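# Carry ball to the other post's cup, reseat the frame

## Task

Transfer the ball into the cup on the opposite post and return the frame to its proper spot, sitting on its supports. Both must stay put on their own, since anything only a gripper holds in place does not count. Finally every gripper must release and the arms must back away.

## Robot and tools

Robots: six identical i2rt Big YAM arms named arm1 to arm6. Each has six revolute joints, a two-finger gripper and a wrist camera (armN_cam_wrist). With joints 1 and 6 at zero and the hand level and forward, that camera rides on top of the hand looking at the fingertips. One fixed room camera, cam_high, is not attached to any arm. Reach is roughly 1.0 m from the joint1 axis. Joints move at different speeds, so the hand can sweep a wide arc between postures.

Frame: one shared scene frame, origin on the floor, +z up. "hand" is the point midway between the fingertips. Its z axis runs along the fingers and its y axis is the opening direction. Hand poses are computed from each arm's true foot pose, which is never printed.

Joint targets (absolute, per joint; the tolerance for counting as arrived is in brackets):
- joint1_rad: -2.879 to 2.879 rad (±0.045). Yaw about the foot, positive counter-clockwise seen from above; 0 means unfolding toward where the foot faces.
- joint2_rad: 0 to 3.141 (±0.14). Shoulder; 0 has the upper arm pointing backward about level, increasing lifts it up then forward.
- joint3_rad: 0 to 3.019 (±0.09). Elbow; 0 is folded, increasing opens it.
- joint4_rad: -1.692 to 1.57 (±0.055). Hand pitch, positive tips fingers up.
- joint5_rad: -1.57 to 1.57 (±0.03). Sideways hand swing, positive toward the arm's right.
- joint6_rad: -2.094 to 2.094 (±0.035). Hand roll, positive clockwise viewed from behind the hand.
- gripper_m: 0 to 0.093 m (±0.003), the fingertip gap. Each finger can squeeze up to about 50 to 62 N.

Tools:
- execute_actions(actions, cameras). actions is a list holding either zero or one action object. That object is keyed by arm name; each arm entry has a "joints" object mapping any subset of the seven names above to absolute target values (radians for joints, metres for gripper_m). These are destinations, not increments. All arms in the action start at once and may finish at different moments; one action runs at most 15 s. Any joint or arm you leave out may still be driving toward its previous target. An unknown key or a value outside its range rejects the whole call and nothing moves. An empty list just reports state and images. cameras is an optional list of camera names (or "all"); omitted or null means all, [] means none, and a bad name rejects the call.
- wait(seconds): 0 to 10; commands nothing, lets the scene run, then returns the same report as an empty action.
- zoom_image(camera, region): region is [x0, y0, x1, y1] in pixels of that camera's most recent full image, origin top-left, at most 504 by 504. Wrist images are 616x616 fisheye; cam_high is 504x504.
- read_manual(section): returns only licence texts ("licences"); moves nothing.
- finished_scene(scene): pass the current scene's integer number. Irreversible; the result says whether the goal was met and gives the next task. Answering without any tool call ends everything.

Reading results: each robot's state includes joint_positions, joint torques (six arm values, offset, scaled and noisy, nonzero even unloaded), and joint_status per commanded key. Status words: "off_target" (settled short and may still push); "contact_stop" or "time_out" (target dropped, joint holds where it stopped; a timed-out joint may keep a target near its position and keep pushing); "not_followed" after a "joint command not followed" line with a cause, meaning a self- or inter-arm clearance check withheld those targets, which may be retried on later actions until they pass. A gripper target in a withheld action still executes. on_its_own lists what this call did not command; its "held at" is the held target, not the actual position. The "pictures" line names the cameras in image order. MOTOR HOT appears from 85 °C; an OVER-TEMPERATURE FAULT at 100 °C makes that arm and gripper go limp and fall until cooled, with "limit_stop_at_motor_heat" on affected keys (resend those targets). If any call reports a stop, later motion, wait and finished_scene calls in that same reply are skipped.

Cautions: the arms do not halt on contact and can push very hard; to relieve a stuck joint, command its reported position. Very small target changes may not move a joint. Loaded joints sag. Sustained pushing overheats motors, even while you are thinking, and the simulation keeps running during replies with the last command held. A forceful squeeze between two arms fails and ends the run, and strong impacts may too; the clearance check can react late and ignores fingers, gripper bodies and wrist cameras. Arms do not coordinate with each other. Never let objects leave the work area or reach the floor. Avoid dropping, slipping, slamming or shoving items. Loose objects can occasionally get nudged by outside disturbances, so verify placement before finishing, open grippers and move the arms clear.

Each tool is called after "Request:" as name([rows], argument=value, ...), one row to a line, values as JSON.

## Session

Request:
execute_actions([
  {"arm1":{"joints":{"joint1_rad":0,"joint2_rad":1.0,"joint3_rad":1.0,"joint4_rad":-1.0,"joint5_rad":0,"joint6_rad":0}},"arm4":{"joints":{"joint1_rad":0,"joint2_rad":1.0,"joint3_rad":1.0,"joint4_rad":-1.0,"joint5_rad":0,"joint6_rad":0}},"arm6":{"joints":{"joint1_rad":0,"joint2_rad":1.0,"joint3_rad":1.0,"joint4_rad":-1.0,"joint5_rad":0,"joint6_rad":0}},"arm2":{"joints":{"joint1_rad":0,"joint2_rad":1.0,"joint3_rad":1.0,"joint4_rad":-1.0,"joint5_rad":0,"joint6_rad":0}},"arm3":{"joints":{"joint1_rad":0,"joint2_rad":1.0,"joint3_rad":1.0,"joint4_rad":-1.0,"joint5_rad":0,"joint6_rad":0}},"arm5":{"joints":{"joint1_rad":0,"joint2_rad":1.0,"joint3_rad":1.0,"joint4_rad":-1.0,"joint5_rad":0,"joint6_rad":0}}},
])

Scene clock: 1.43 s.
Joint torques (N m, as the arm reports them, + toward a larger angle): arm1=[ 1.2  -7.57 11.45  2.75  0.17  0.  ] | arm2=[-1.4  -6.09  9.83  2.11 -0.23 -0.2 ] | arm3=[-0.45 -4.79 11.42  1.79  0.21 -0.03] | arm4=[-0.05 -5.74 11.97  2.47  0.34 -0.07] | arm5=[ 1.1  -6.16  9.04  1.98  0.11 -0.09] | arm6=[-0.21 -4.03 13.56  1.91  0.22 -0.17]
Motor temperatures (°C, as the motors report them): arm1=[22 23 28 23 25 25] | arm2=[23 27 28 25 21 21] | arm3=[21 26 28 24 23 22] | arm4=[24 25 25 22 21 23] | arm5=[24 28 28 21 21 22] | arm6=[24 25 25 25 24 22]
arm1.joint_positions: joint1_rad=+0.013 joint2_rad=+1.000 joint3_rad=+0.960 joint4_rad=-1.023 joint5_rad=-0.003 joint6_rad=-0.010 gripper_m=+0.094
arm1.joint_status: all done
arm1.hand: x=-0.4244 y=+1.3495 z=+1.0336 quat_wxyz=(-0.209, -0.525, -0.815, +0.130) (m; scene frame)
arm2.joint_positions: joint1_rad=-0.005 joint2_rad=+0.994 joint3_rad=+0.982 joint4_rad=-1.018 joint5_rad=+0.004 joint6_rad=+0.011 gripper_m=+0.094
arm2.joint_status: all done
arm2.hand: x=-1.1665 y=+0.1902 z=+1.0294 quat_wxyz=(-0.266, -0.117, -0.956, +0.033) (m; scene frame)
arm3.joint_positions: joint1_rad=-0.003 joint2_rad=+0.996 joint3_rad=+0.981 joint4_rad=-1.025 joint5_rad=-0.004 joint6_rad=-0.011 gripper_m=+0.094
arm3.joint_status: all done
arm3.hand: x=-1.2824 y=-0.6280 z=+1.0931 quat_wxyz=(-0.257, +0.279, -0.922, -0.074) (m; scene frame)
arm4.joint_positions: joint1_rad=-0.009 joint2_rad=+0.998 joint3_rad=+0.973 joint4_rad=-1.024 joint5_rad=-0.004 joint6_rad=+0.008 gripper_m=+0.094
arm4.joint_status: all done
arm4.hand: x=-0.2381 y=-1.1196 z=+1.1073 quat_wxyz=(-0.190, +0.657, -0.707, -0.179) (m; scene frame)
arm5.joint_positions: joint1_rad=-0.008 joint2_rad=+1.002 joint3_rad=+0.984 joint4_rad=-1.021 joint5_rad=-0.002 joint6_rad=+0.009 gripper_m=+0.094
arm5.joint_status: all done
arm5.hand: x=+1.0707 y=-0.9671 z=+1.1135 quat_wxyz=(-0.117, +0.858, -0.445, -0.227) (m; scene frame)
arm6.joint_positions: joint1_rad=+0.006 joint2_rad=+0.997 joint3_rad=+0.977 joint4_rad=-1.012 joint5_rad=-0.004 joint6_rad=+0.013 gripper_m=+0.094
arm6.joint_status: all done
arm6.hand: x=+1.2043 y=+0.7553 z=+1.1116 quat_wxyz=(-0.132, -0.842, -0.472, +0.228) (m; scene frame)
pictures: arm1_cam_wrist, arm2_cam_wrist, arm3_cam_wrist, arm4_cam_wrist, arm5_cam_wrist, arm6_cam_wrist, cam_high
Images, in order (width x height): arm1_cam_wrist 616x616, arm2_cam_wrist 616x616, arm3_cam_wrist 616x616, arm4_cam_wrist 616x616, arm5_cam_wrist 616x616, arm6_cam_wrist 616x616, cam_high 504x504.

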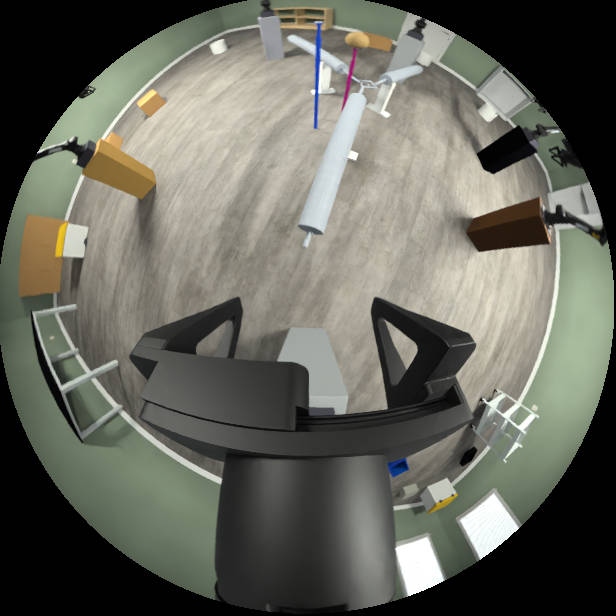

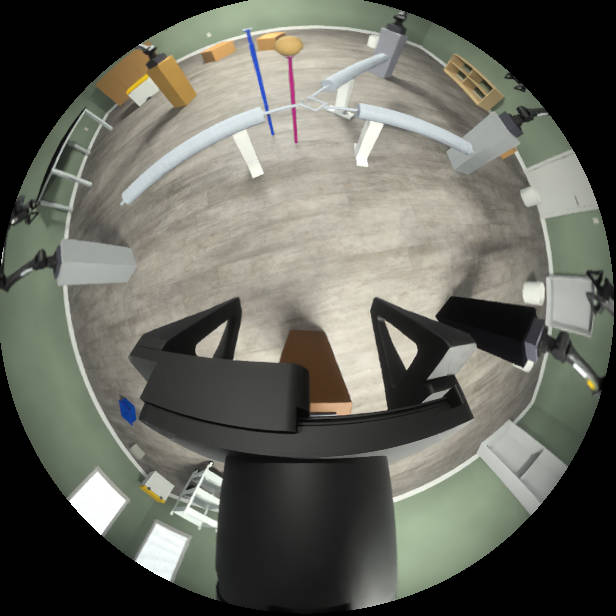

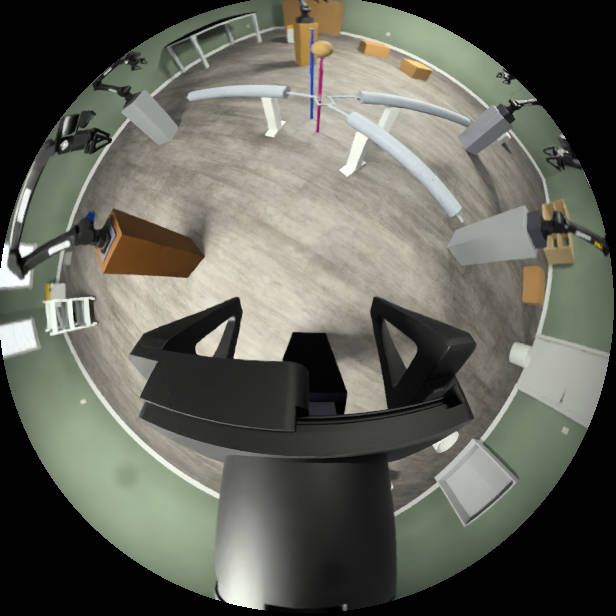

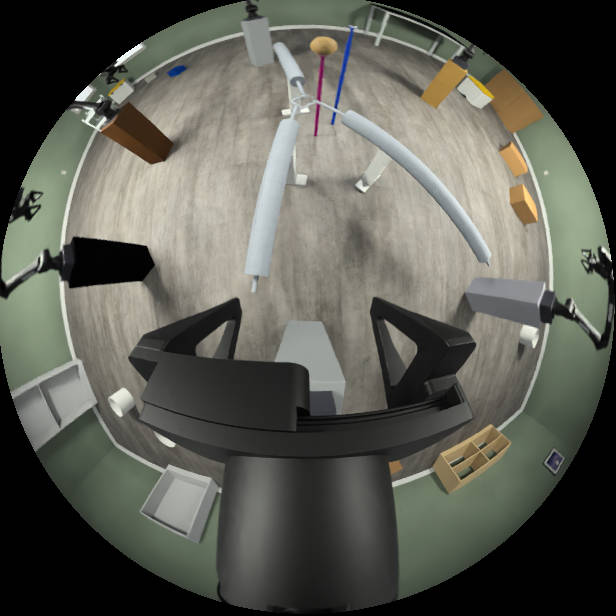

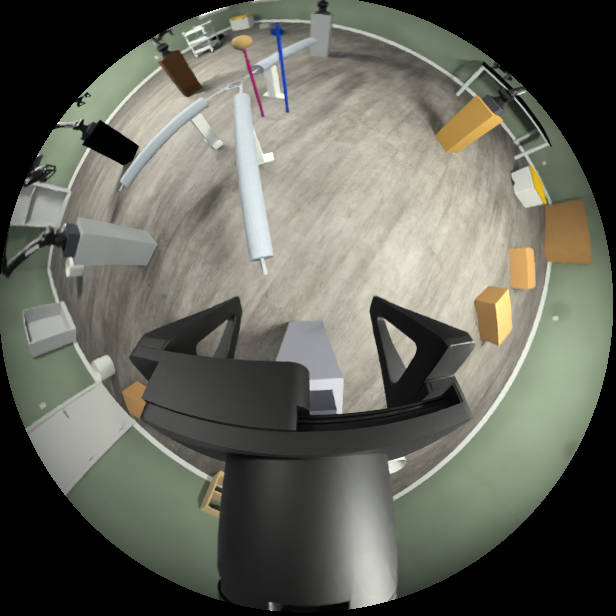

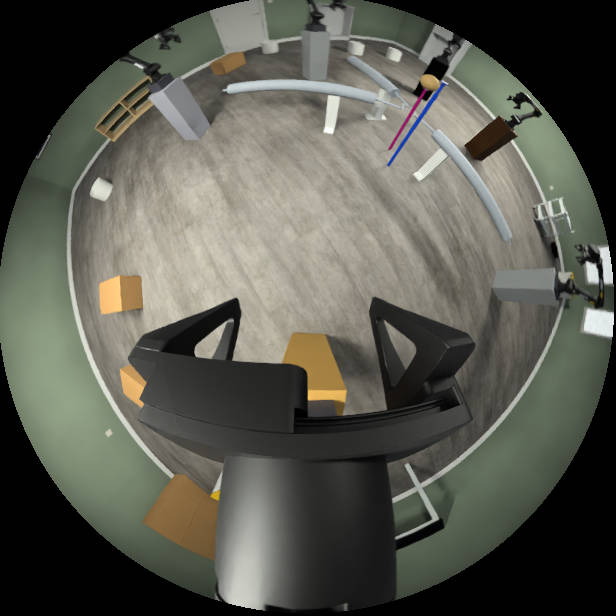

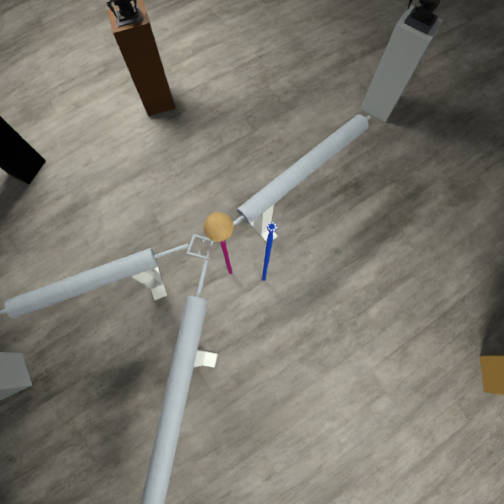

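Request:
execute_actions([
  {"arm1":{"joints":{"joint1_rad":0.0,"joint2_rad":2.195,"joint3_rad":1.16,"joint4_rad":-0.215,"joint6_rad":0.34}},"arm4":{"joints":{"joint1_rad":0.522,"joint2_rad":2.29,"joint3_rad":0.872,"joint4_rad":0.142,"joint6_rad":0.74}},"arm5":{"joints":{"joint1_rad":0.386,"joint2_rad":2.31,"joint3_rad":1.03,"joint4_rad":0.015,"joint6_rad":0.25}},"arm2":{"joints":{"joint1_rad":0.1,"joint2_rad":1.5,"joint3_rad":1.2,"joint4_rad":0.3}},"arm3":{"joints":{"joint2_rad":1.5,"joint3_rad":1.2,"joint4_rad":0.3}},"arm6":{"joints":{"joint1_rad":-0.45,"joint2_rad":1.9,"joint3_rad":1.5,"joint4_rad":0.4}}},
])

Scene clock: 9.77 s.
Joint torques (N m, as the arm reports them, + toward a larger angle): arm1=[  1.15 -22.6    5.56   2.2    0.16  -0.04] | arm2=[ -1.87 -14.97  10.82   3.02  -0.13  -0.17] | arm3=[ -0.51 -14.56  12.72   2.58   0.22  -0.02] | arm4=[ -1.18 -16.64   2.23   1.85   0.29   0.04] | arm5=[ -0.73 -15.9    3.36   1.37   0.04   0.03] | arm6=[  1.71 -17.33  14.9    2.65   0.21  -0.15]
Motor temperatures (°C, as the motors report them): arm1=[22 23 30 23 25 25] | arm2=[23 27 31 25 21 21] | arm3=[21 26 30 24 23 22] | arm4=[24 25 26 22 21 23] | arm5=[24 28 30 22 21 22] | arm6=[24 26 28 25 24 22]
arm1.joint_positions: joint1_rad=+0.013 joint2_rad=+2.209 joint3_rad=+1.145 joint4_rad=-0.236 joint5_rad=-0.003 joint6_rad=+0.331 gripper_m=+0.094
arm1.joint_status: all done
arm1.hand: x=-0.3506 y=+1.1930 z=+0.5995 quat_wxyz=(-0.122, -0.670, -0.731, +0.046) (m; scene frame)
arm2.joint_positions: joint1_rad=+0.102 joint2_rad=+1.494 joint3_rad=+1.169 joint4_rad=+0.278 joint5_rad=+0.002 joint6_rad=+0.010 gripper_m=+0.094
arm2.joint_status: all done
arm2.hand: x=-0.8740 y=+0.1945 z=+1.1402 quat_wxyz=(-0.690, -0.049, -0.721, +0.042) (m; scene frame)
arm3.joint_positions: joint1_rad=-0.003 joint2_rad=+1.506 joint3_rad=+1.167 joint4_rad=+0.271 joint5_rad=-0.004 joint6_rad=-0.011 gripper_m=+0.094
arm3.joint_status: all done
arm3.hand: x=-1.0389 y=-0.4699 z=+1.1968 quat_wxyz=(-0.659, +0.213, -0.696, -0.191) (m; scene frame)
arm4.joint_positions: joint1_rad=+0.530 joint2_rad=+2.295 joint3_rad=+0.871 joint4_rad=+0.120 joint5_rad=-0.002 joint6_rad=+0.732 gripper_m=+0.094
arm4.joint_status: all done
arm4.hand: x=-0.4624 y=-1.0972 z=+0.5977 quat_wxyz=(-0.027, +0.604, -0.785, -0.132) (m; scene frame)
arm5.joint_positions: joint1_rad=+0.394 joint2_rad=+2.308 joint3_rad=+1.011 joint4_rad=-0.005 joint5_rad=+0.000 joint6_rad=+0.242 gripper_m=+0.094
arm5.joint_status: all done
arm5.hand: x=+0.8771 y=-1.0239 z=+0.6043 quat_wxyz=(-0.019, +0.916, -0.382, -0.124) (m; scene frame)
arm6.joint_positions: joint1_rad=-0.458 joint2_rad=+1.901 joint3_rad=+1.460 joint4_rad=+0.386 joint5_rad=-0.002 joint6_rad=+0.011 gripper_m=+0.094
arm6.joint_status: all done
arm6.hand: x=+0.7258 y=+0.6514 z=+1.1325 quat_wxyz=(-0.195, -0.699, -0.203, +0.657) (m; scene frame)
pictures: arm1_cam_wrist, arm2_cam_wrist, arm3_cam_wrist, arm4_cam_wrist, arm5_cam_wrist, arm6_cam_wrist, cam_high
Images, in order (width x height): arm1_cam_wrist 616x616, arm2_cam_wrist 616x616, arm3_cam_wrist 616x616, arm4_cam_wrist 616x616, arm5_cam_wrist 616x616, arm6_cam_wrist 616x616, cam_high 504x504.

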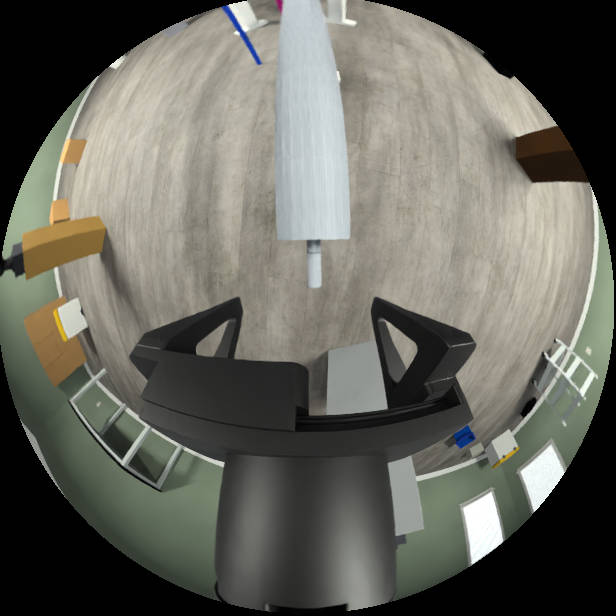

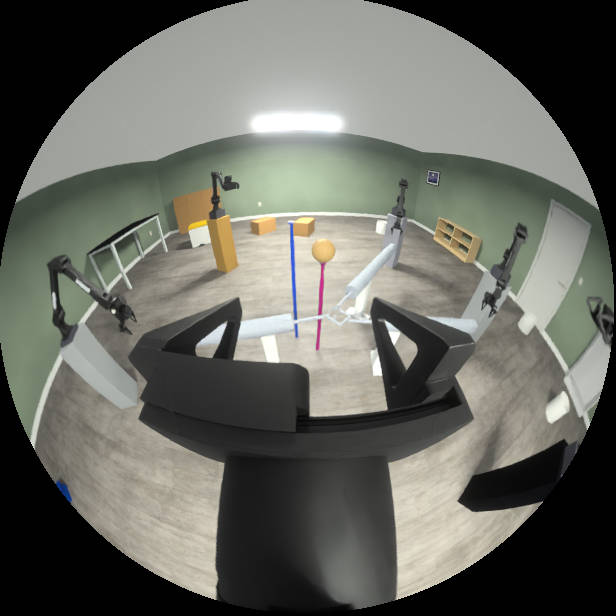

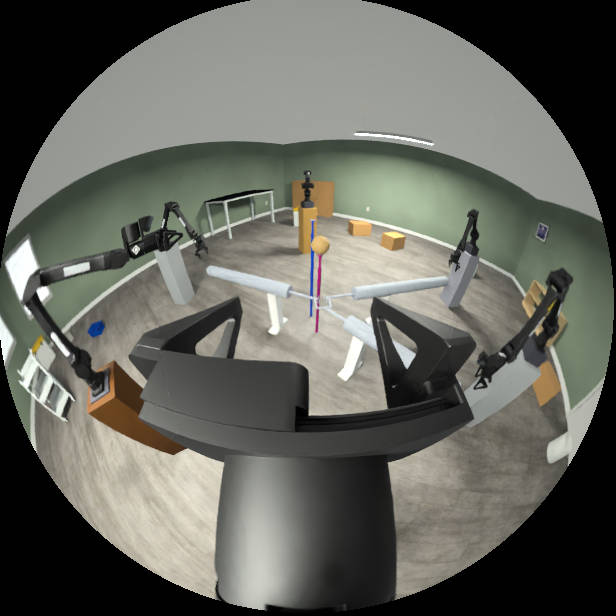

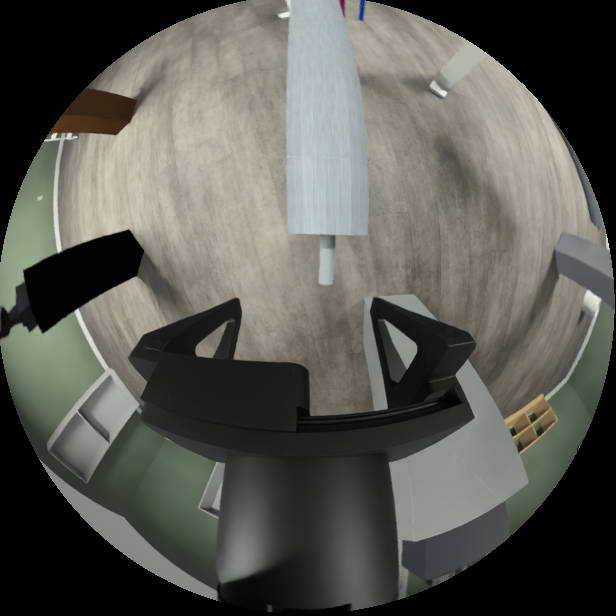

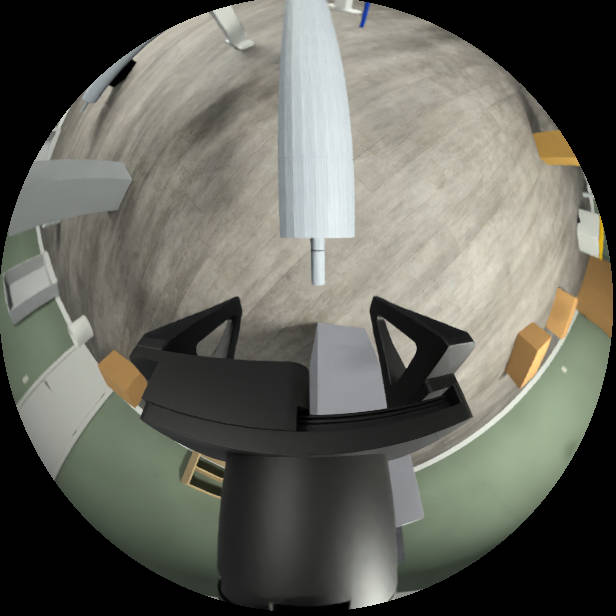

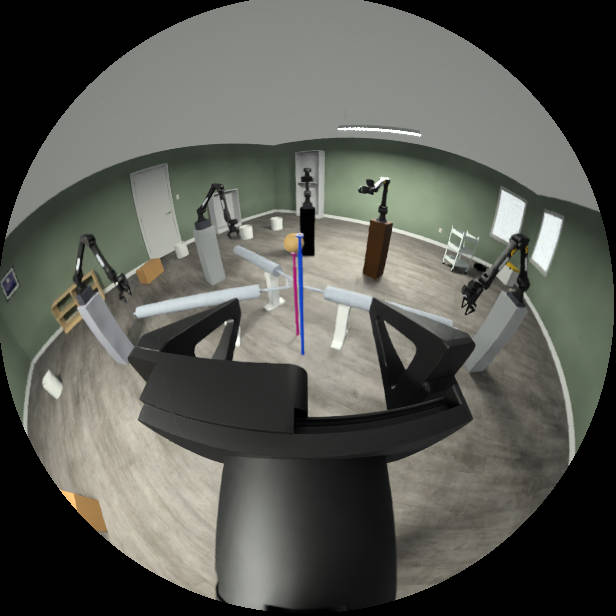

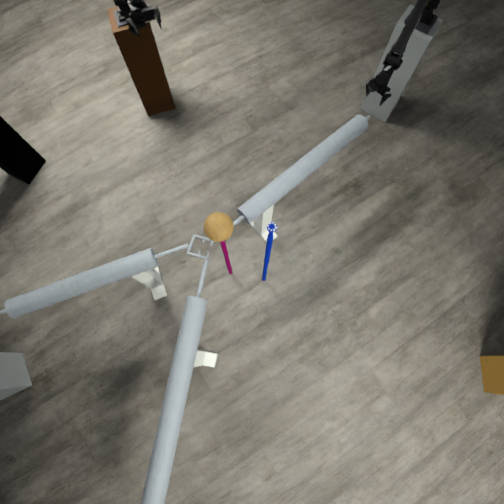

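Request:
execute_actions([
  {"arm1":{"joints":{"joint2_rad":2.395,"joint3_rad":1.215,"joint4_rad":-0.085}},"arm4":{"joints":{"joint2_rad":2.52,"joint3_rad":0.97,"joint4_rad":0.265}},"arm5":{"joints":{"joint2_rad":2.52,"joint3_rad":1.105,"joint4_rad":0.135}},"arm2":{"joints":{"joint4_rad":0.0}},"arm3":{"joints":{"joint4_rad":0.0}},"arm6":{"joints":{"joint4_rad":0.1}}},
], cameras=[])

Request:
execute_actions([
  {"arm1":{"joints":{"joint2_rad":2.495,"joint3_rad":1.265,"joint4_rad":-0.04}},"arm4":{"joints":{"joint2_rad":2.625,"joint3_rad":1.035,"joint4_rad":0.3}},"arm5":{"joints":{"joint2_rad":2.625,"joint3_rad":1.17,"joint4_rad":0.17}}},
], cameras=[])

Request:
execute_actions([
  {"arm1":{"joints":{"joint2_rad":2.592,"joint3_rad":1.325,"joint4_rad":0.01}},"arm4":{"joints":{"joint2_rad":2.725,"joint3_rad":1.112,"joint4_rad":0.335}},"arm5":{"joints":{"joint2_rad":2.728,"joint3_rad":1.247,"joint4_rad":0.208}}},
])

Scene clock: 18.33 s.
Joint torques (N m, as the arm reports them, + toward a larger angle): arm1=[  1.16 -24.24   4.36   1.82   0.13  -0.06] | arm2=[ -2.11 -15.23  10.65   1.36  -0.16  -0.19] | arm3=[ -0.53 -14.52  12.72   0.69   0.22  -0.03] | arm4=[ -0.95 -17.95   1.26   1.7    0.29   0.05] | arm5=[  0.27 -17.2    1.37   1.1    0.02   0.03] | arm6=[  0.43 -18.09  15.07   1.73   0.15  -0.09]
Motor temperatures (°C, as the motors report them): arm1=[22 24 30 23 25 25] | arm2=[23 28 33 25 21 21] | arm3=[21 27 33 24 23 22] | arm4=[24 26 26 22 21 23] | arm5=[24 29 29 22 21 22] | arm6=[24 27 29 25 24 22]
arm1.joint_positions: joint1_rad=+0.013 joint2_rad=+2.418 joint3_rad=+1.202 joint4_rad=-0.104 joint5_rad=-0.003 joint6_rad=+0.331 gripper_m=+0.094
arm1.joint_status: all done
arm1.hand: x=-0.3538 y=+1.2022 z=+0.5099 quat_wxyz=(-0.113, -0.671, -0.732, +0.042) (m; scene frame)
arm2.joint_positions: joint1_rad=+0.102 joint2_rad=+1.494 joint3_rad=+1.169 joint4_rad=+0.016 joint5_rad=+0.002 joint6_rad=+0.010 gripper_m=+0.094
arm2.joint_status: all done
arm2.hand: x=-0.8853 y=+0.1957 z=+1.0770 quat_wxyz=(-0.590, -0.054, -0.805, +0.037) (m; scene frame)
arm3.joint_positions: joint1_rad=-0.003 joint2_rad=+1.506 joint3_rad=+1.167 joint4_rad=+0.019 joint5_rad=-0.004 joint6_rad=-0.011 gripper_m=+0.094
arm3.joint_status: all done
arm3.hand: x=-1.0484 y=-0.4764 z=+1.1362 quat_wxyz=(-0.566, +0.236, -0.773, -0.164) (m; scene frame)
arm4.joint_positions: joint1_rad=+0.530 joint2_rad=+2.535 joint3_rad=+0.966 joint4_rad=+0.248 joint5_rad=-0.002 joint6_rad=+0.733 gripper_m=+0.094
arm4.joint_status: all done
arm4.hand: x=-0.4567 y=-1.1071 z=+0.5139 quat_wxyz=(-0.026, +0.604, -0.787, -0.123) (m; scene frame)
arm5.joint_positions: joint1_rad=+0.394 joint2_rad=+2.530 joint3_rad=+1.101 joint4_rad=+0.121 joint5_rad=+0.000 joint6_rad=+0.242 gripper_m=+0.094
arm5.joint_status: all done
arm5.hand: x=+0.8833 y=-1.0278 z=+0.5210 quat_wxyz=(-0.018, +0.916, -0.382, -0.122) (m; scene frame)
arm6.joint_positions: joint1_rad=-0.458 joint2_rad=+1.901 joint3_rad=+1.460 joint4_rad=+0.107 joint5_rad=-0.002 joint6_rad=+0.011 gripper_m=+0.094
arm6.joint_status: all done
arm6.hand: x=+0.7371 y=+0.6591 z=+1.0656 quat_wxyz=(-0.164, -0.784, -0.227, +0.554) (m; scene frame)
pictures: none
No camera images: the call's "cameras" was empty. Leave "cameras" out to get every camera's image.

Scene clock: 19.27 s.
Joint torques (N m, as the arm reports them, + toward a larger angle): arm1=[  0.55 -23.2    3.85   2.03   0.2   -0.06] | arm2=[ -1.71 -15.03  10.6    1.46  -0.15  -0.18] | arm3=[ -0.49 -14.52  12.7    0.69   0.22  -0.03] | arm4=[ -1.14 -17.21   0.79   1.63   0.29   0.04] | arm5=[ -0.35 -16.45   1.08   1.15   0.02   0.02] | arm6=[  0.55 -17.84  14.81   1.57   0.14  -0.13]
Motor temperatures (°C, as the motors report them): arm1=[22 24 30 23 25 25] | arm2=[23 28 33 25 21 21] | arm3=[21 27 33 24 23 22] | arm4=[24 26 26 22 21 23] | arm5=[24 29 29 22 21 22] | arm6=[24 27 29 25 24 22]
arm1.joint_positions: joint1_rad=+0.013 joint2_rad=+2.502 joint3_rad=+1.253 joint4_rad=-0.057 joint5_rad=-0.003 joint6_rad=+0.331 gripper_m=+0.094
arm1.joint_status: all done
arm1.hand: x=-0.3506 y=+1.1956 z=+0.4787 quat_wxyz=(-0.119, -0.670, -0.731, +0.045) (m; scene frame)
arm2.joint_positions: joint1_rad=+0.102 joint2_rad=+1.494 joint3_rad=+1.169 joint4_rad=+0.016 joint5_rad=+0.002 joint6_rad=+0.010 gripper_m=+0.094
arm2.joint_status: not commanded
arm2.hand: x=-0.8853 y=+0.1957 z=+1.0770 quat_wxyz=(-0.590, -0.054, -0.805, +0.037) (m; scene frame)
arm3.joint_positions: joint1_rad=-0.003 joint2_rad=+1.506 joint3_rad=+1.167 joint4_rad=+0.019 joint5_rad=-0.004 joint6_rad=-0.011 gripper_m=+0.094
arm3.joint_status: not commanded
arm3.hand: x=-1.0484 y=-0.4764 z=+1.1362 quat_wxyz=(-0.566, +0.236, -0.773, -0.164) (m; scene frame)
arm4.joint_positions: joint1_rad=+0.530 joint2_rad=+2.627 joint3_rad=+1.037 joint4_rad=+0.284 joint5_rad=-0.002 joint6_rad=+0.733 gripper_m=+0.094
arm4.joint_status: all done
arm4.hand: x=-0.4605 y=-1.0991 z=+0.4822 quat_wxyz=(-0.027, +0.604, -0.786, -0.131) (m; scene frame)
arm5.joint_positions: joint1_rad=+0.394 joint2_rad=+2.618 joint3_rad=+1.169 joint4_rad=+0.156 joint5_rad=+0.000 joint6_rad=+0.242 gripper_m=+0.094
arm5.joint_status: all done
arm5.hand: x=+0.8763 y=-1.0235 z=+0.4895 quat_wxyz=(-0.019, +0.915, -0.382, -0.129) (m; scene frame)
arm6.joint_positions: joint1_rad=-0.458 joint2_rad=+1.901 joint3_rad=+1.460 joint4_rad=+0.107 joint5_rad=-0.002 joint6_rad=+0.011 gripper_m=+0.094
arm6.joint_status: not commanded
arm6.hand: x=+0.7371 y=+0.6591 z=+1.0656 quat_wxyz=(-0.164, -0.784, -0.227, +0.554) (m; scene frame)
pictures: none
No camera images: the call's "cameras" was empty. Leave "cameras" out to get every camera's image.

Scene clock: 20.17 s.
Joint torques (N m, as the arm reports them, + toward a larger angle): arm1=[  0.78 -24.21   3.58   1.79   0.16  -0.01] | arm2=[ -1.98 -15.68  10.75   1.25  -0.14  -0.2 ] | arm3=[ -0.49 -14.52  12.73   0.69   0.22  -0.02] | arm4=[ -1.16 -17.37   0.59   1.78   0.29   0.06] | arm5=[  0.05 -16.63   1.24   1.01   0.05   0.07] | arm6=[ -0.07 -17.55  14.88   1.71   0.18  -0.15]
Motor temperatures (°C, as the motors report them): arm1=[22 24 29 23 25 25] | arm2=[23 28 33 25 21 21] | arm3=[21 27 33 24 23 22] | arm4=[24 26 26 22 21 23] | arm5=[24 29 29 22 21 22] | arm6=[24 27 30 25 24 22]
arm1.joint_positions: joint1_rad=+0.013 joint2_rad=+2.600 joint3_rad=+1.314 joint4_rad=-0.007 joint5_rad=-0.003 joint6_rad=+0.331 gripper_m=+0.094
arm1.joint_status: all done
arm1.hand: x=-0.3489 y=+1.1927 z=+0.4402 quat_wxyz=(-0.124, -0.670, -0.730, +0.047) (m; scene frame)
arm2.joint_positions: joint1_rad=+0.102 joint2_rad=+1.494 joint3_rad=+1.169 joint4_rad=+0.016 joint5_rad=+0.002 joint6_rad=+0.010 gripper_m=+0.094
arm2.joint_status: not commanded
arm2.hand: x=-0.8853 y=+0.1957 z=+1.0770 quat_wxyz=(-0.590, -0.054, -0.805, +0.037) (m; scene frame)
arm3.joint_positions: joint1_rad=-0.003 joint2_rad=+1.506 joint3_rad=+1.167 joint4_rad=+0.019 joint5_rad=-0.004 joint6_rad=-0.011 gripper_m=+0.094
arm3.joint_status: not commanded
arm3.hand: x=-1.0484 y=-0.4764 z=+1.1362 quat_wxyz=(-0.566, +0.236, -0.773, -0.164) (m; scene frame)
arm4.joint_positions: joint1_rad=+0.530 joint2_rad=+2.728 joint3_rad=+1.113 joint4_rad=+0.317 joint5_rad=-0.002 joint6_rad=+0.733 gripper_m=+0.094
arm4.joint_status: all done
arm4.hand: x=-0.4619 y=-1.0958 z=+0.4458 quat_wxyz=(-0.028, +0.604, -0.785, -0.135) (m; scene frame)
arm5.joint_positions: joint1_rad=+0.394 joint2_rad=+2.723 joint3_rad=+1.245 joint4_rad=+0.192 joint5_rad=+0.000 joint6_rad=+0.242 gripper_m=+0.094
arm5.joint_status: all done
arm5.hand: x=+0.8749 y=-1.0228 z=+0.4501 quat_wxyz=(-0.020, +0.915, -0.382, -0.133) (m; scene frame)
arm6.joint_positions: joint1_rad=-0.458 joint2_rad=+1.901 joint3_rad=+1.460 joint4_rad=+0.107 joint5_rad=-0.002 joint6_rad=+0.011 gripper_m=+0.094
arm6.joint_status: not commanded
arm6.hand: x=+0.7371 y=+0.6591 z=+1.0656 quat_wxyz=(-0.164, -0.784, -0.227, +0.554) (m; scene frame)
pictures: arm1_cam_wrist, arm2_cam_wrist, arm3_cam_wrist, arm4_cam_wrist, arm5_cam_wrist, arm6_cam_wrist, cam_high
Images, in order (width x height): arm1_cam_wrist 616x616, arm2_cam_wrist 616x616, arm3_cam_wrist 616x616, arm4_cam_wrist 616x616, arm5_cam_wrist 616x616, arm6_cam_wrist 616x616, cam_high 504x504.

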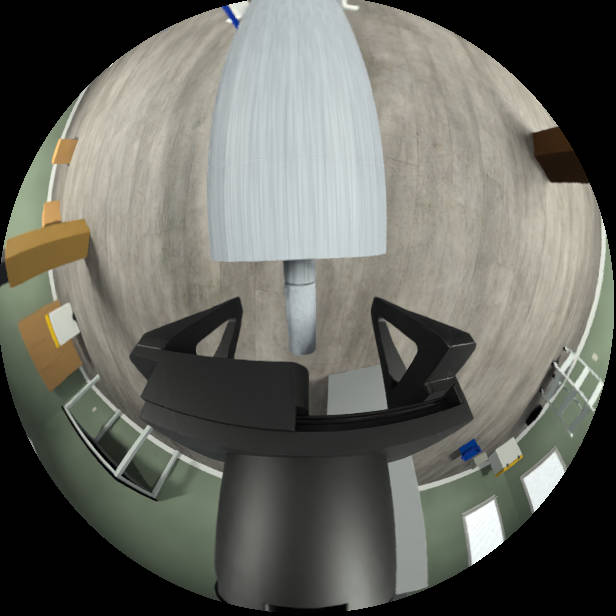

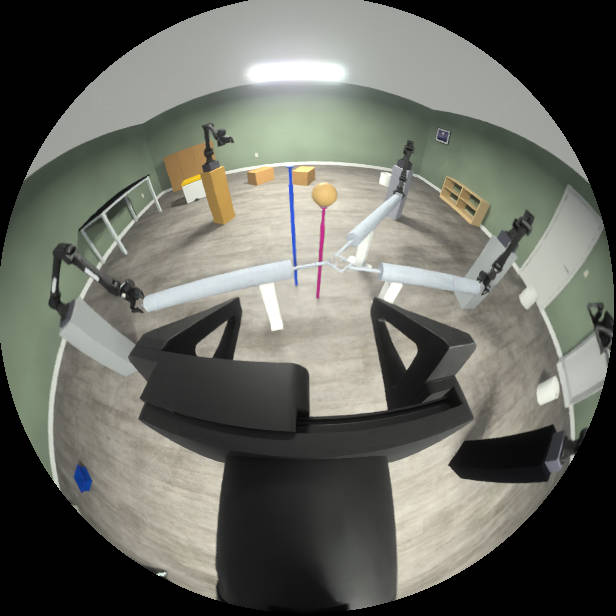

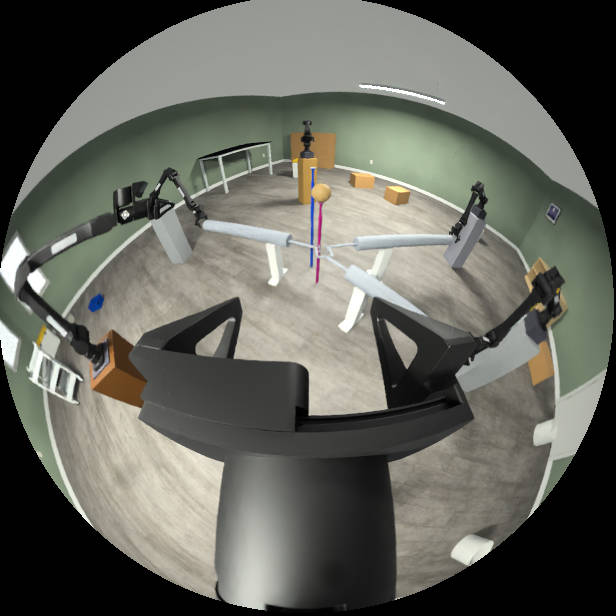

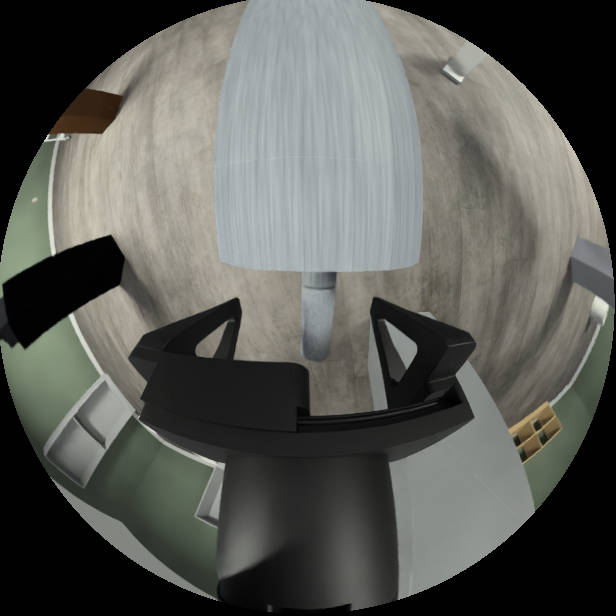

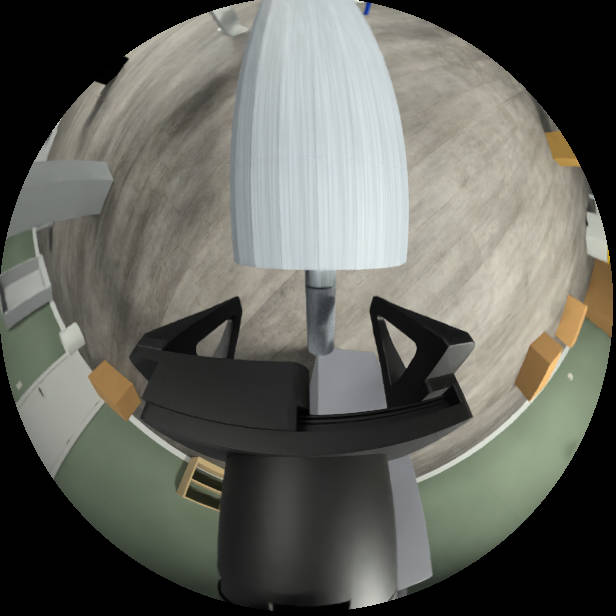

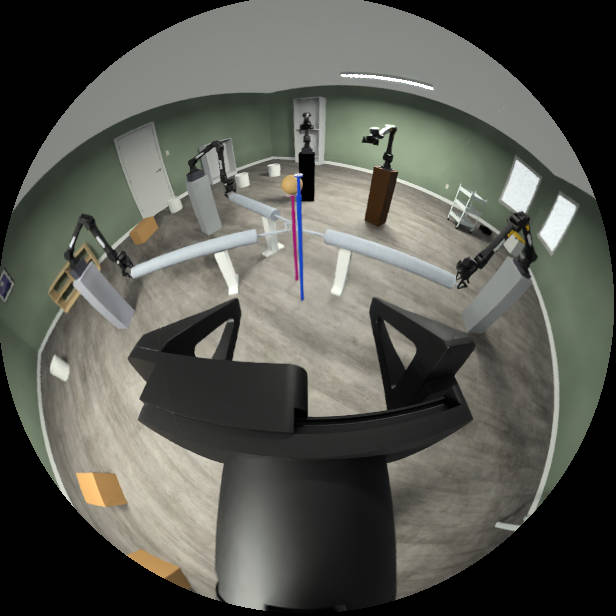

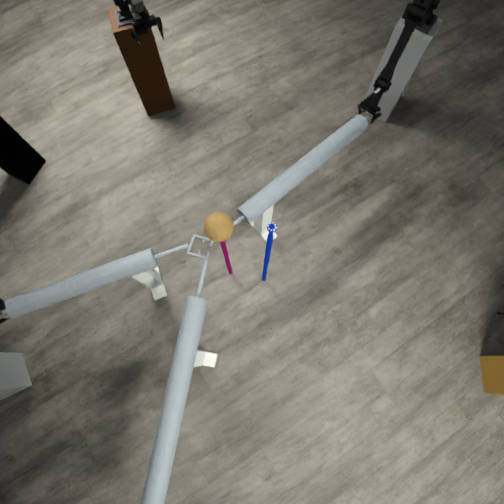

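Request:
execute_actions([
  {"arm1":{"joints":{"gripper_m":0,"joint1_rad":0.025,"joint6_rad":0.3}},"arm4":{"joints":{"gripper_m":0,"joint1_rad":0.51}},"arm5":{"joints":{"gripper_m":0,"joint1_rad":0.375}},"arm6":{"joints":{"joint1_rad":-0.71,"joint5_rad":-0.35}}},
], cameras=[])

Request:
execute_actions([
  {"arm1":{"joints":{"joint2_rad":2.37,"joint3_rad":1.22,"joint4_rad":-0.1}},"arm4":{"joints":{"joint2_rad":2.497,"joint3_rad":0.975,"joint4_rad":0.245}},"arm5":{"joints":{"joint2_rad":2.495,"joint3_rad":1.108,"joint4_rad":0.12}}},
], cameras=["arm6_cam_wrist","cam_high","arm2_cam_wrist"])

Request:
zoom_image(camera="cam_high", region=[160, 190, 300, 310])

Scene clock: 28.70 s.
Joint torques (N m, as the arm reports them, + toward a larger angle): arm1=[  3.5  -23.44   3.65   1.7    0.15  -0.34] | arm2=[ -1.82 -15.22  10.77   1.3   -0.17  -0.16] | arm3=[ -0.46 -14.51  12.72   0.69   0.22  -0.03] | arm4=[ -1.06 -17.54   0.65   1.71   0.32   0.01] | arm5=[ -0.02 -15.95   1.01   1.23  -0.11   0.11] | arm6=[ -1.17 -17.51  14.91   1.59  -0.06  -0.15]
Motor temperatures (°C, as the motors report them): arm1=[22 24 29 23 25 25] | arm2=[23 28 34 25 21 21] | arm3=[21 27 34 24 23 22] | arm4=[24 26 25 22 21 23] | arm5=[24 30 29 22 21 22] | arm6=[24 28 30 25 24 22]
arm1.joint_positions: joint1_rad=+0.015 joint2_rad=+2.600 joint3_rad=+1.314 joint4_rad=-0.005 joint5_rad=-0.004 joint6_rad=+0.311 gripper_m=+0.019
arm1.joint_status: gripper_m off_target (ended at +0.019, target +0.000); the others done
arm1.hand: x=-0.3472 y=+1.1922 z=+0.4405 quat_wxyz=(-0.126, -0.662, -0.738, +0.049) (m; scene frame)
arm2.joint_positions: joint1_rad=+0.102 joint2_rad=+1.494 joint3_rad=+1.169 joint4_rad=+0.016 joint5_rad=+0.002 joint6_rad=+0.010 gripper_m=+0.094
arm2.joint_status: not commanded
arm2.hand: x=-0.8853 y=+0.1957 z=+1.0770 quat_wxyz=(-0.590, -0.054, -0.805, +0.037) (m; scene frame)
arm3.joint_positions: joint1_rad=-0.003 joint2_rad=+1.506 joint3_rad=+1.167 joint4_rad=+0.019 joint5_rad=-0.004 joint6_rad=-0.011 gripper_m=+0.094
arm3.joint_status: not commanded
arm3.hand: x=-1.0484 y=-0.4764 z=+1.1362 quat_wxyz=(-0.566, +0.236, -0.773, -0.164) (m; scene frame)
arm4.joint_positions: joint1_rad=+0.517 joint2_rad=+2.728 joint3_rad=+1.112 joint4_rad=+0.318 joint5_rad=-0.002 joint6_rad=+0.737 gripper_m=+0.019
arm4.joint_status: gripper_m off_target (ended at +0.019, target +0.000); the others done
arm4.hand: x=-0.4563 y=-1.0934 z=+0.4457 quat_wxyz=(-0.028, +0.596, -0.791, -0.135) (m; scene frame)
arm5.joint_positions: joint1_rad=+0.378 joint2_rad=+2.723 joint3_rad=+1.245 joint4_rad=+0.194 joint5_rad=+0.003 joint6_rad=+0.237 gripper_m=+0.019
arm5.joint_status: gripper_m off_target (ended at +0.019, target +0.000); the others done
arm5.hand: x=+0.8790 y=-1.0156 z=+0.4502 quat_wxyz=(-0.023, +0.912, -0.386, -0.133) (m; scene frame)
arm6.joint_positions: joint1_rad=-0.704 joint2_rad=+1.901 joint3_rad=+1.460 joint4_rad=+0.107 joint5_rad=-0.347 joint6_rad=+0.011 gripper_m=+0.094
arm6.joint_status: all done
arm6.hand: x=+0.6811 y=+0.7817 z=+1.0698 quat_wxyz=(-0.231, -0.779, -0.225, +0.538) (m; scene frame)
pictures: none
No camera images: the call's "cameras" was empty. Leave "cameras" out to get every camera's image.

Scene clock: 29.73 s.
Joint torques (N m, as the arm reports them, + toward a larger angle): arm1=[  3.16 -24.82   4.69   0.94   0.18  -0.27] | arm2=[ -1.82 -14.86  10.69   1.25  -0.18  -0.18] | arm3=[ -0.52 -14.55  12.71   0.69   0.22  -0.03] | arm4=[ -0.63 -18.84   1.32   0.65   0.29   0.05] | arm5=[  0.7  -18.27   1.14   0.36  -0.18   0.14] | arm6=[ -0.67 -17.58  14.8    1.58  -0.16  -0.16]
Motor temperatures (°C, as the motors report them): arm1=[22 24 29 23 25 25] | arm2=[23 28 34 25 21 21] | arm3=[21 27 34 24 23 22] | arm4=[24 26 25 22 21 23] | arm5=[24 30 28 22 21 22] | arm6=[24 28 30 25 24 22]
arm1.joint_positions: joint1_rad=+0.016 joint2_rad=+2.404 joint3_rad=+1.207 joint4_rad=-0.095 joint5_rad=-0.005 joint6_rad=+0.309 gripper_m=+0.019
arm1.joint_status: all done
arm1.hand: x=-0.3474 y=+1.1935 z=+0.5189 quat_wxyz=(-0.125, -0.660, -0.739, +0.048) (m; scene frame)
arm2.joint_positions: joint1_rad=+0.102 joint2_rad=+1.494 joint3_rad=+1.169 joint4_rad=+0.016 joint5_rad=+0.002 joint6_rad=+0.010 gripper_m=+0.094
arm2.joint_status: not commanded
arm2.hand: x=-0.8853 y=+0.1957 z=+1.0770 quat_wxyz=(-0.590, -0.054, -0.805, +0.037) (m; scene frame)
arm3.joint_positions: joint1_rad=-0.003 joint2_rad=+1.506 joint3_rad=+1.167 joint4_rad=+0.019 joint5_rad=-0.004 joint6_rad=-0.011 gripper_m=+0.094
arm3.joint_status: not commanded
arm3.hand: x=-1.0484 y=-0.4764 z=+1.1362 quat_wxyz=(-0.566, +0.236, -0.773, -0.164) (m; scene frame)
arm4.joint_positions: joint1_rad=+0.512 joint2_rad=+2.519 joint3_rad=+0.973 joint4_rad=+0.253 joint5_rad=-0.002 joint6_rad=+0.734 gripper_m=+0.019
arm4.joint_status: all done
arm4.hand: x=-0.4552 y=-1.0918 z=+0.5213 quat_wxyz=(-0.030, +0.596, -0.791, -0.137) (m; scene frame)
arm5.joint_positions: joint1_rad=+0.373 joint2_rad=+2.520 joint3_rad=+1.109 joint4_rad=+0.128 joint5_rad=+0.005 joint6_rad=+0.231 gripper_m=+0.019
arm5.joint_status: all done
arm5.hand: x=+0.8795 y=-1.0125 z=+0.5272 quat_wxyz=(-0.025, +0.912, -0.386, -0.134) (m; scene frame)
arm6.joint_positions: joint1_rad=-0.704 joint2_rad=+1.901 joint3_rad=+1.460 joint4_rad=+0.107 joint5_rad=-0.347 joint6_rad=+0.011 gripper_m=+0.094
arm6.joint_status: not commanded
arm6.hand: x=+0.6811 y=+0.7817 z=+1.0698 quat_wxyz=(-0.231, -0.779, -0.225, +0.538) (m; scene frame)
pictures: arm2_cam_wrist, arm6_cam_wrist, cam_high
Images, in order (width x height): arm2_cam_wrist 616x616, arm6_cam_wrist 616x616, cam_high 504x504.

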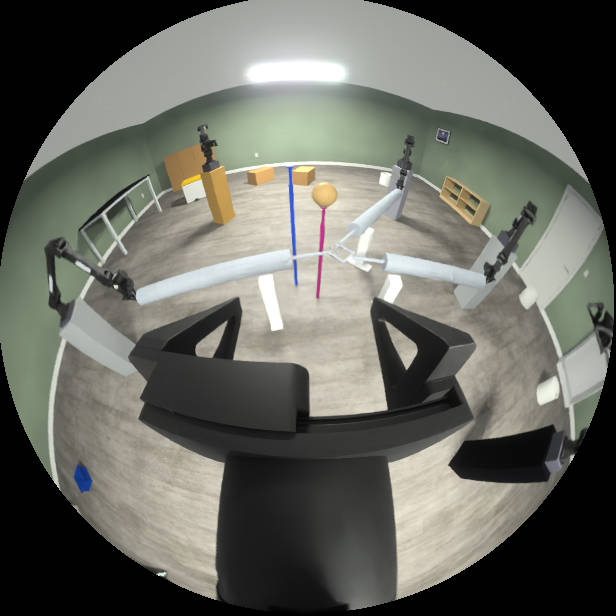

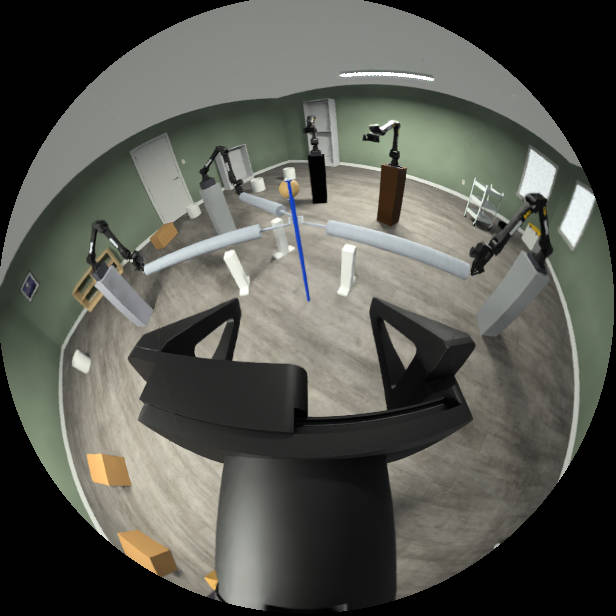

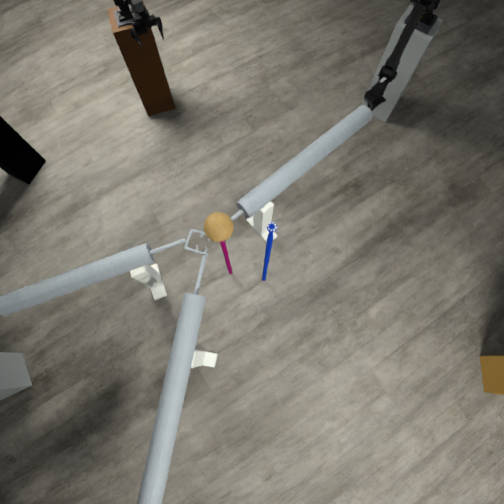

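Region (160, 190, 300, 310) of cam_high's 504x504 image, scaled by 3.600, with more detail than that image has; it fills the top 432 rows of this view, and the rest is white.

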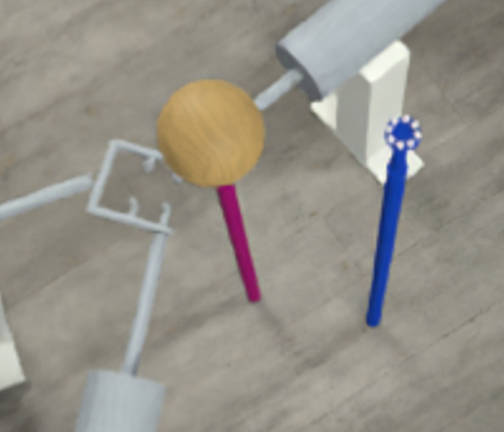

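Request:
execute_actions(actions=[], cameras=["arm6_cam_wrist","arm2_cam_wrist","cam_high"])

Scene clock: 41.03 s.
Joint torques (N m, as the arm reports them, + toward a larger angle): arm1=[  2.53 -25.78   4.53   0.89   0.2   -0.26] | arm2=[ -2.43 -15.19  10.76   1.3   -0.16  -0.2 ] | arm3=[ -0.52 -14.5   12.73   0.69   0.22  -0.03] | arm4=[ -0.87 -18.88   1.39   0.64   0.3    0.04] | arm5=[  0.78 -17.91   1.3    0.38  -0.21   0.17] | arm6=[ -0.32 -17.19  15.03   1.57  -0.09  -0.18]
Motor temperatures (°C, as the motors report them): arm1=[22 25 29 23 25 25] | arm2=[23 28 35 25 21 21] | arm3=[21 27 35 24 23 22] | arm4=[24 27 25 22 21 23] | arm5=[24 30 28 21 21 22] | arm6=[24 28 31 25 24 22]
arm1.joint_positions: joint1_rad=+0.016 joint2_rad=+2.404 joint3_rad=+1.207 joint4_rad=-0.095 joint5_rad=-0.005 joint6_rad=+0.309 gripper_m=+0.019
arm1.joint_status: all done
arm1.hand: x=-0.3474 y=+1.1935 z=+0.5189 quat_wxyz=(-0.125, -0.660, -0.739, +0.048) (m; scene frame)
arm2.joint_positions: joint1_rad=+0.102 joint2_rad=+1.494 joint3_rad=+1.169 joint4_rad=+0.016 joint5_rad=+0.002 joint6_rad=+0.010 gripper_m=+0.094
arm2.joint_status: not commanded
arm2.hand: x=-0.8853 y=+0.1957 z=+1.0770 quat_wxyz=(-0.590, -0.054, -0.805, +0.037) (m; scene frame)
arm3.joint_positions: joint1_rad=-0.003 joint2_rad=+1.506 joint3_rad=+1.167 joint4_rad=+0.019 joint5_rad=-0.004 joint6_rad=-0.011 gripper_m=+0.094
arm3.joint_status: not commanded
arm3.hand: x=-1.0484 y=-0.4764 z=+1.1362 quat_wxyz=(-0.566, +0.236, -0.773, -0.164) (m; scene frame)
arm4.joint_positions: joint1_rad=+0.512 joint2_rad=+2.519 joint3_rad=+0.973 joint4_rad=+0.253 joint5_rad=-0.002 joint6_rad=+0.734 gripper_m=+0.019
arm4.joint_status: all done
arm4.hand: x=-0.4552 y=-1.0918 z=+0.5213 quat_wxyz=(-0.030, +0.596, -0.791, -0.137) (m; scene frame)
arm5.joint_positions: joint1_rad=+0.373 joint2_rad=+2.520 joint3_rad=+1.109 joint4_rad=+0.128 joint5_rad=+0.005 joint6_rad=+0.231 gripper_m=+0.019
arm5.joint_status: all done
arm5.hand: x=+0.8795 y=-1.0125 z=+0.5272 quat_wxyz=(-0.025, +0.912, -0.386, -0.134) (m; scene frame)
arm6.joint_positions: joint1_rad=-0.704 joint2_rad=+1.901 joint3_rad=+1.460 joint4_rad=+0.107 joint5_rad=-0.347 joint6_rad=+0.011 gripper_m=+0.094
arm6.joint_status: not commanded
arm6.hand: x=+0.6811 y=+0.7817 z=+1.0698 quat_wxyz=(-0.231, -0.779, -0.225, +0.538) (m; scene frame)
pictures: arm2_cam_wrist, arm6_cam_wrist, cam_high
Images, in order (width x height): arm2_cam_wrist 616x616, arm6_cam_wrist 616x616, cam_high 504x504.

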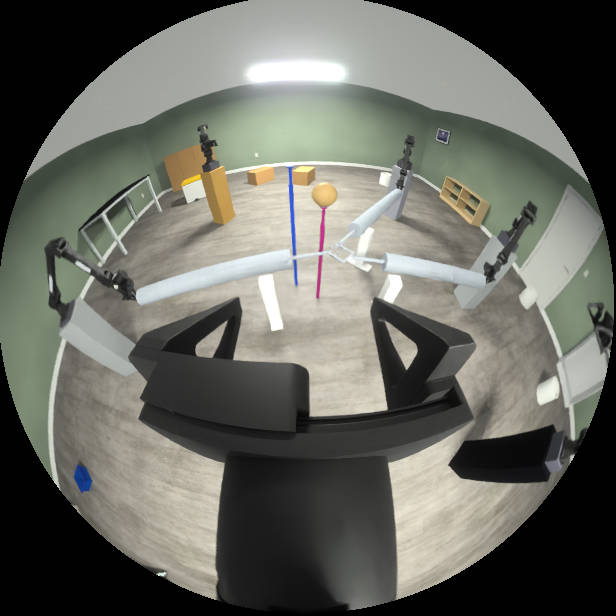

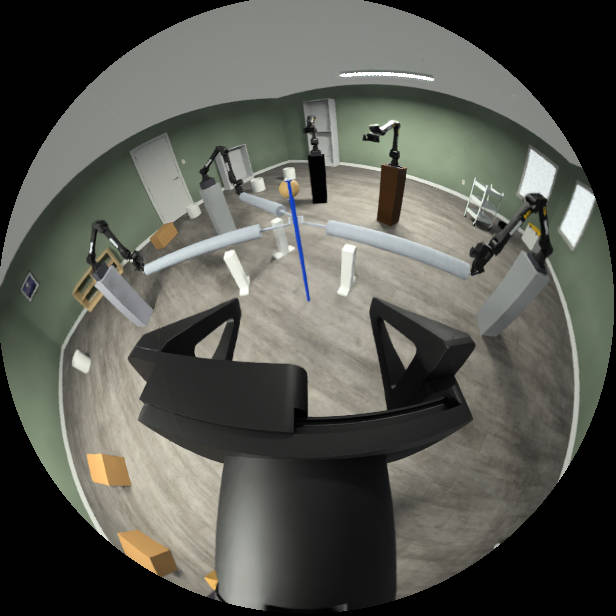

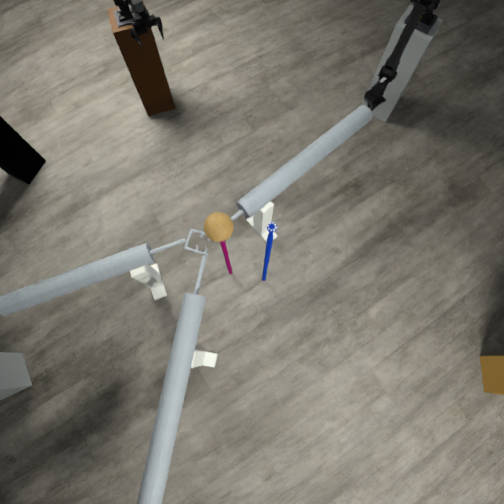

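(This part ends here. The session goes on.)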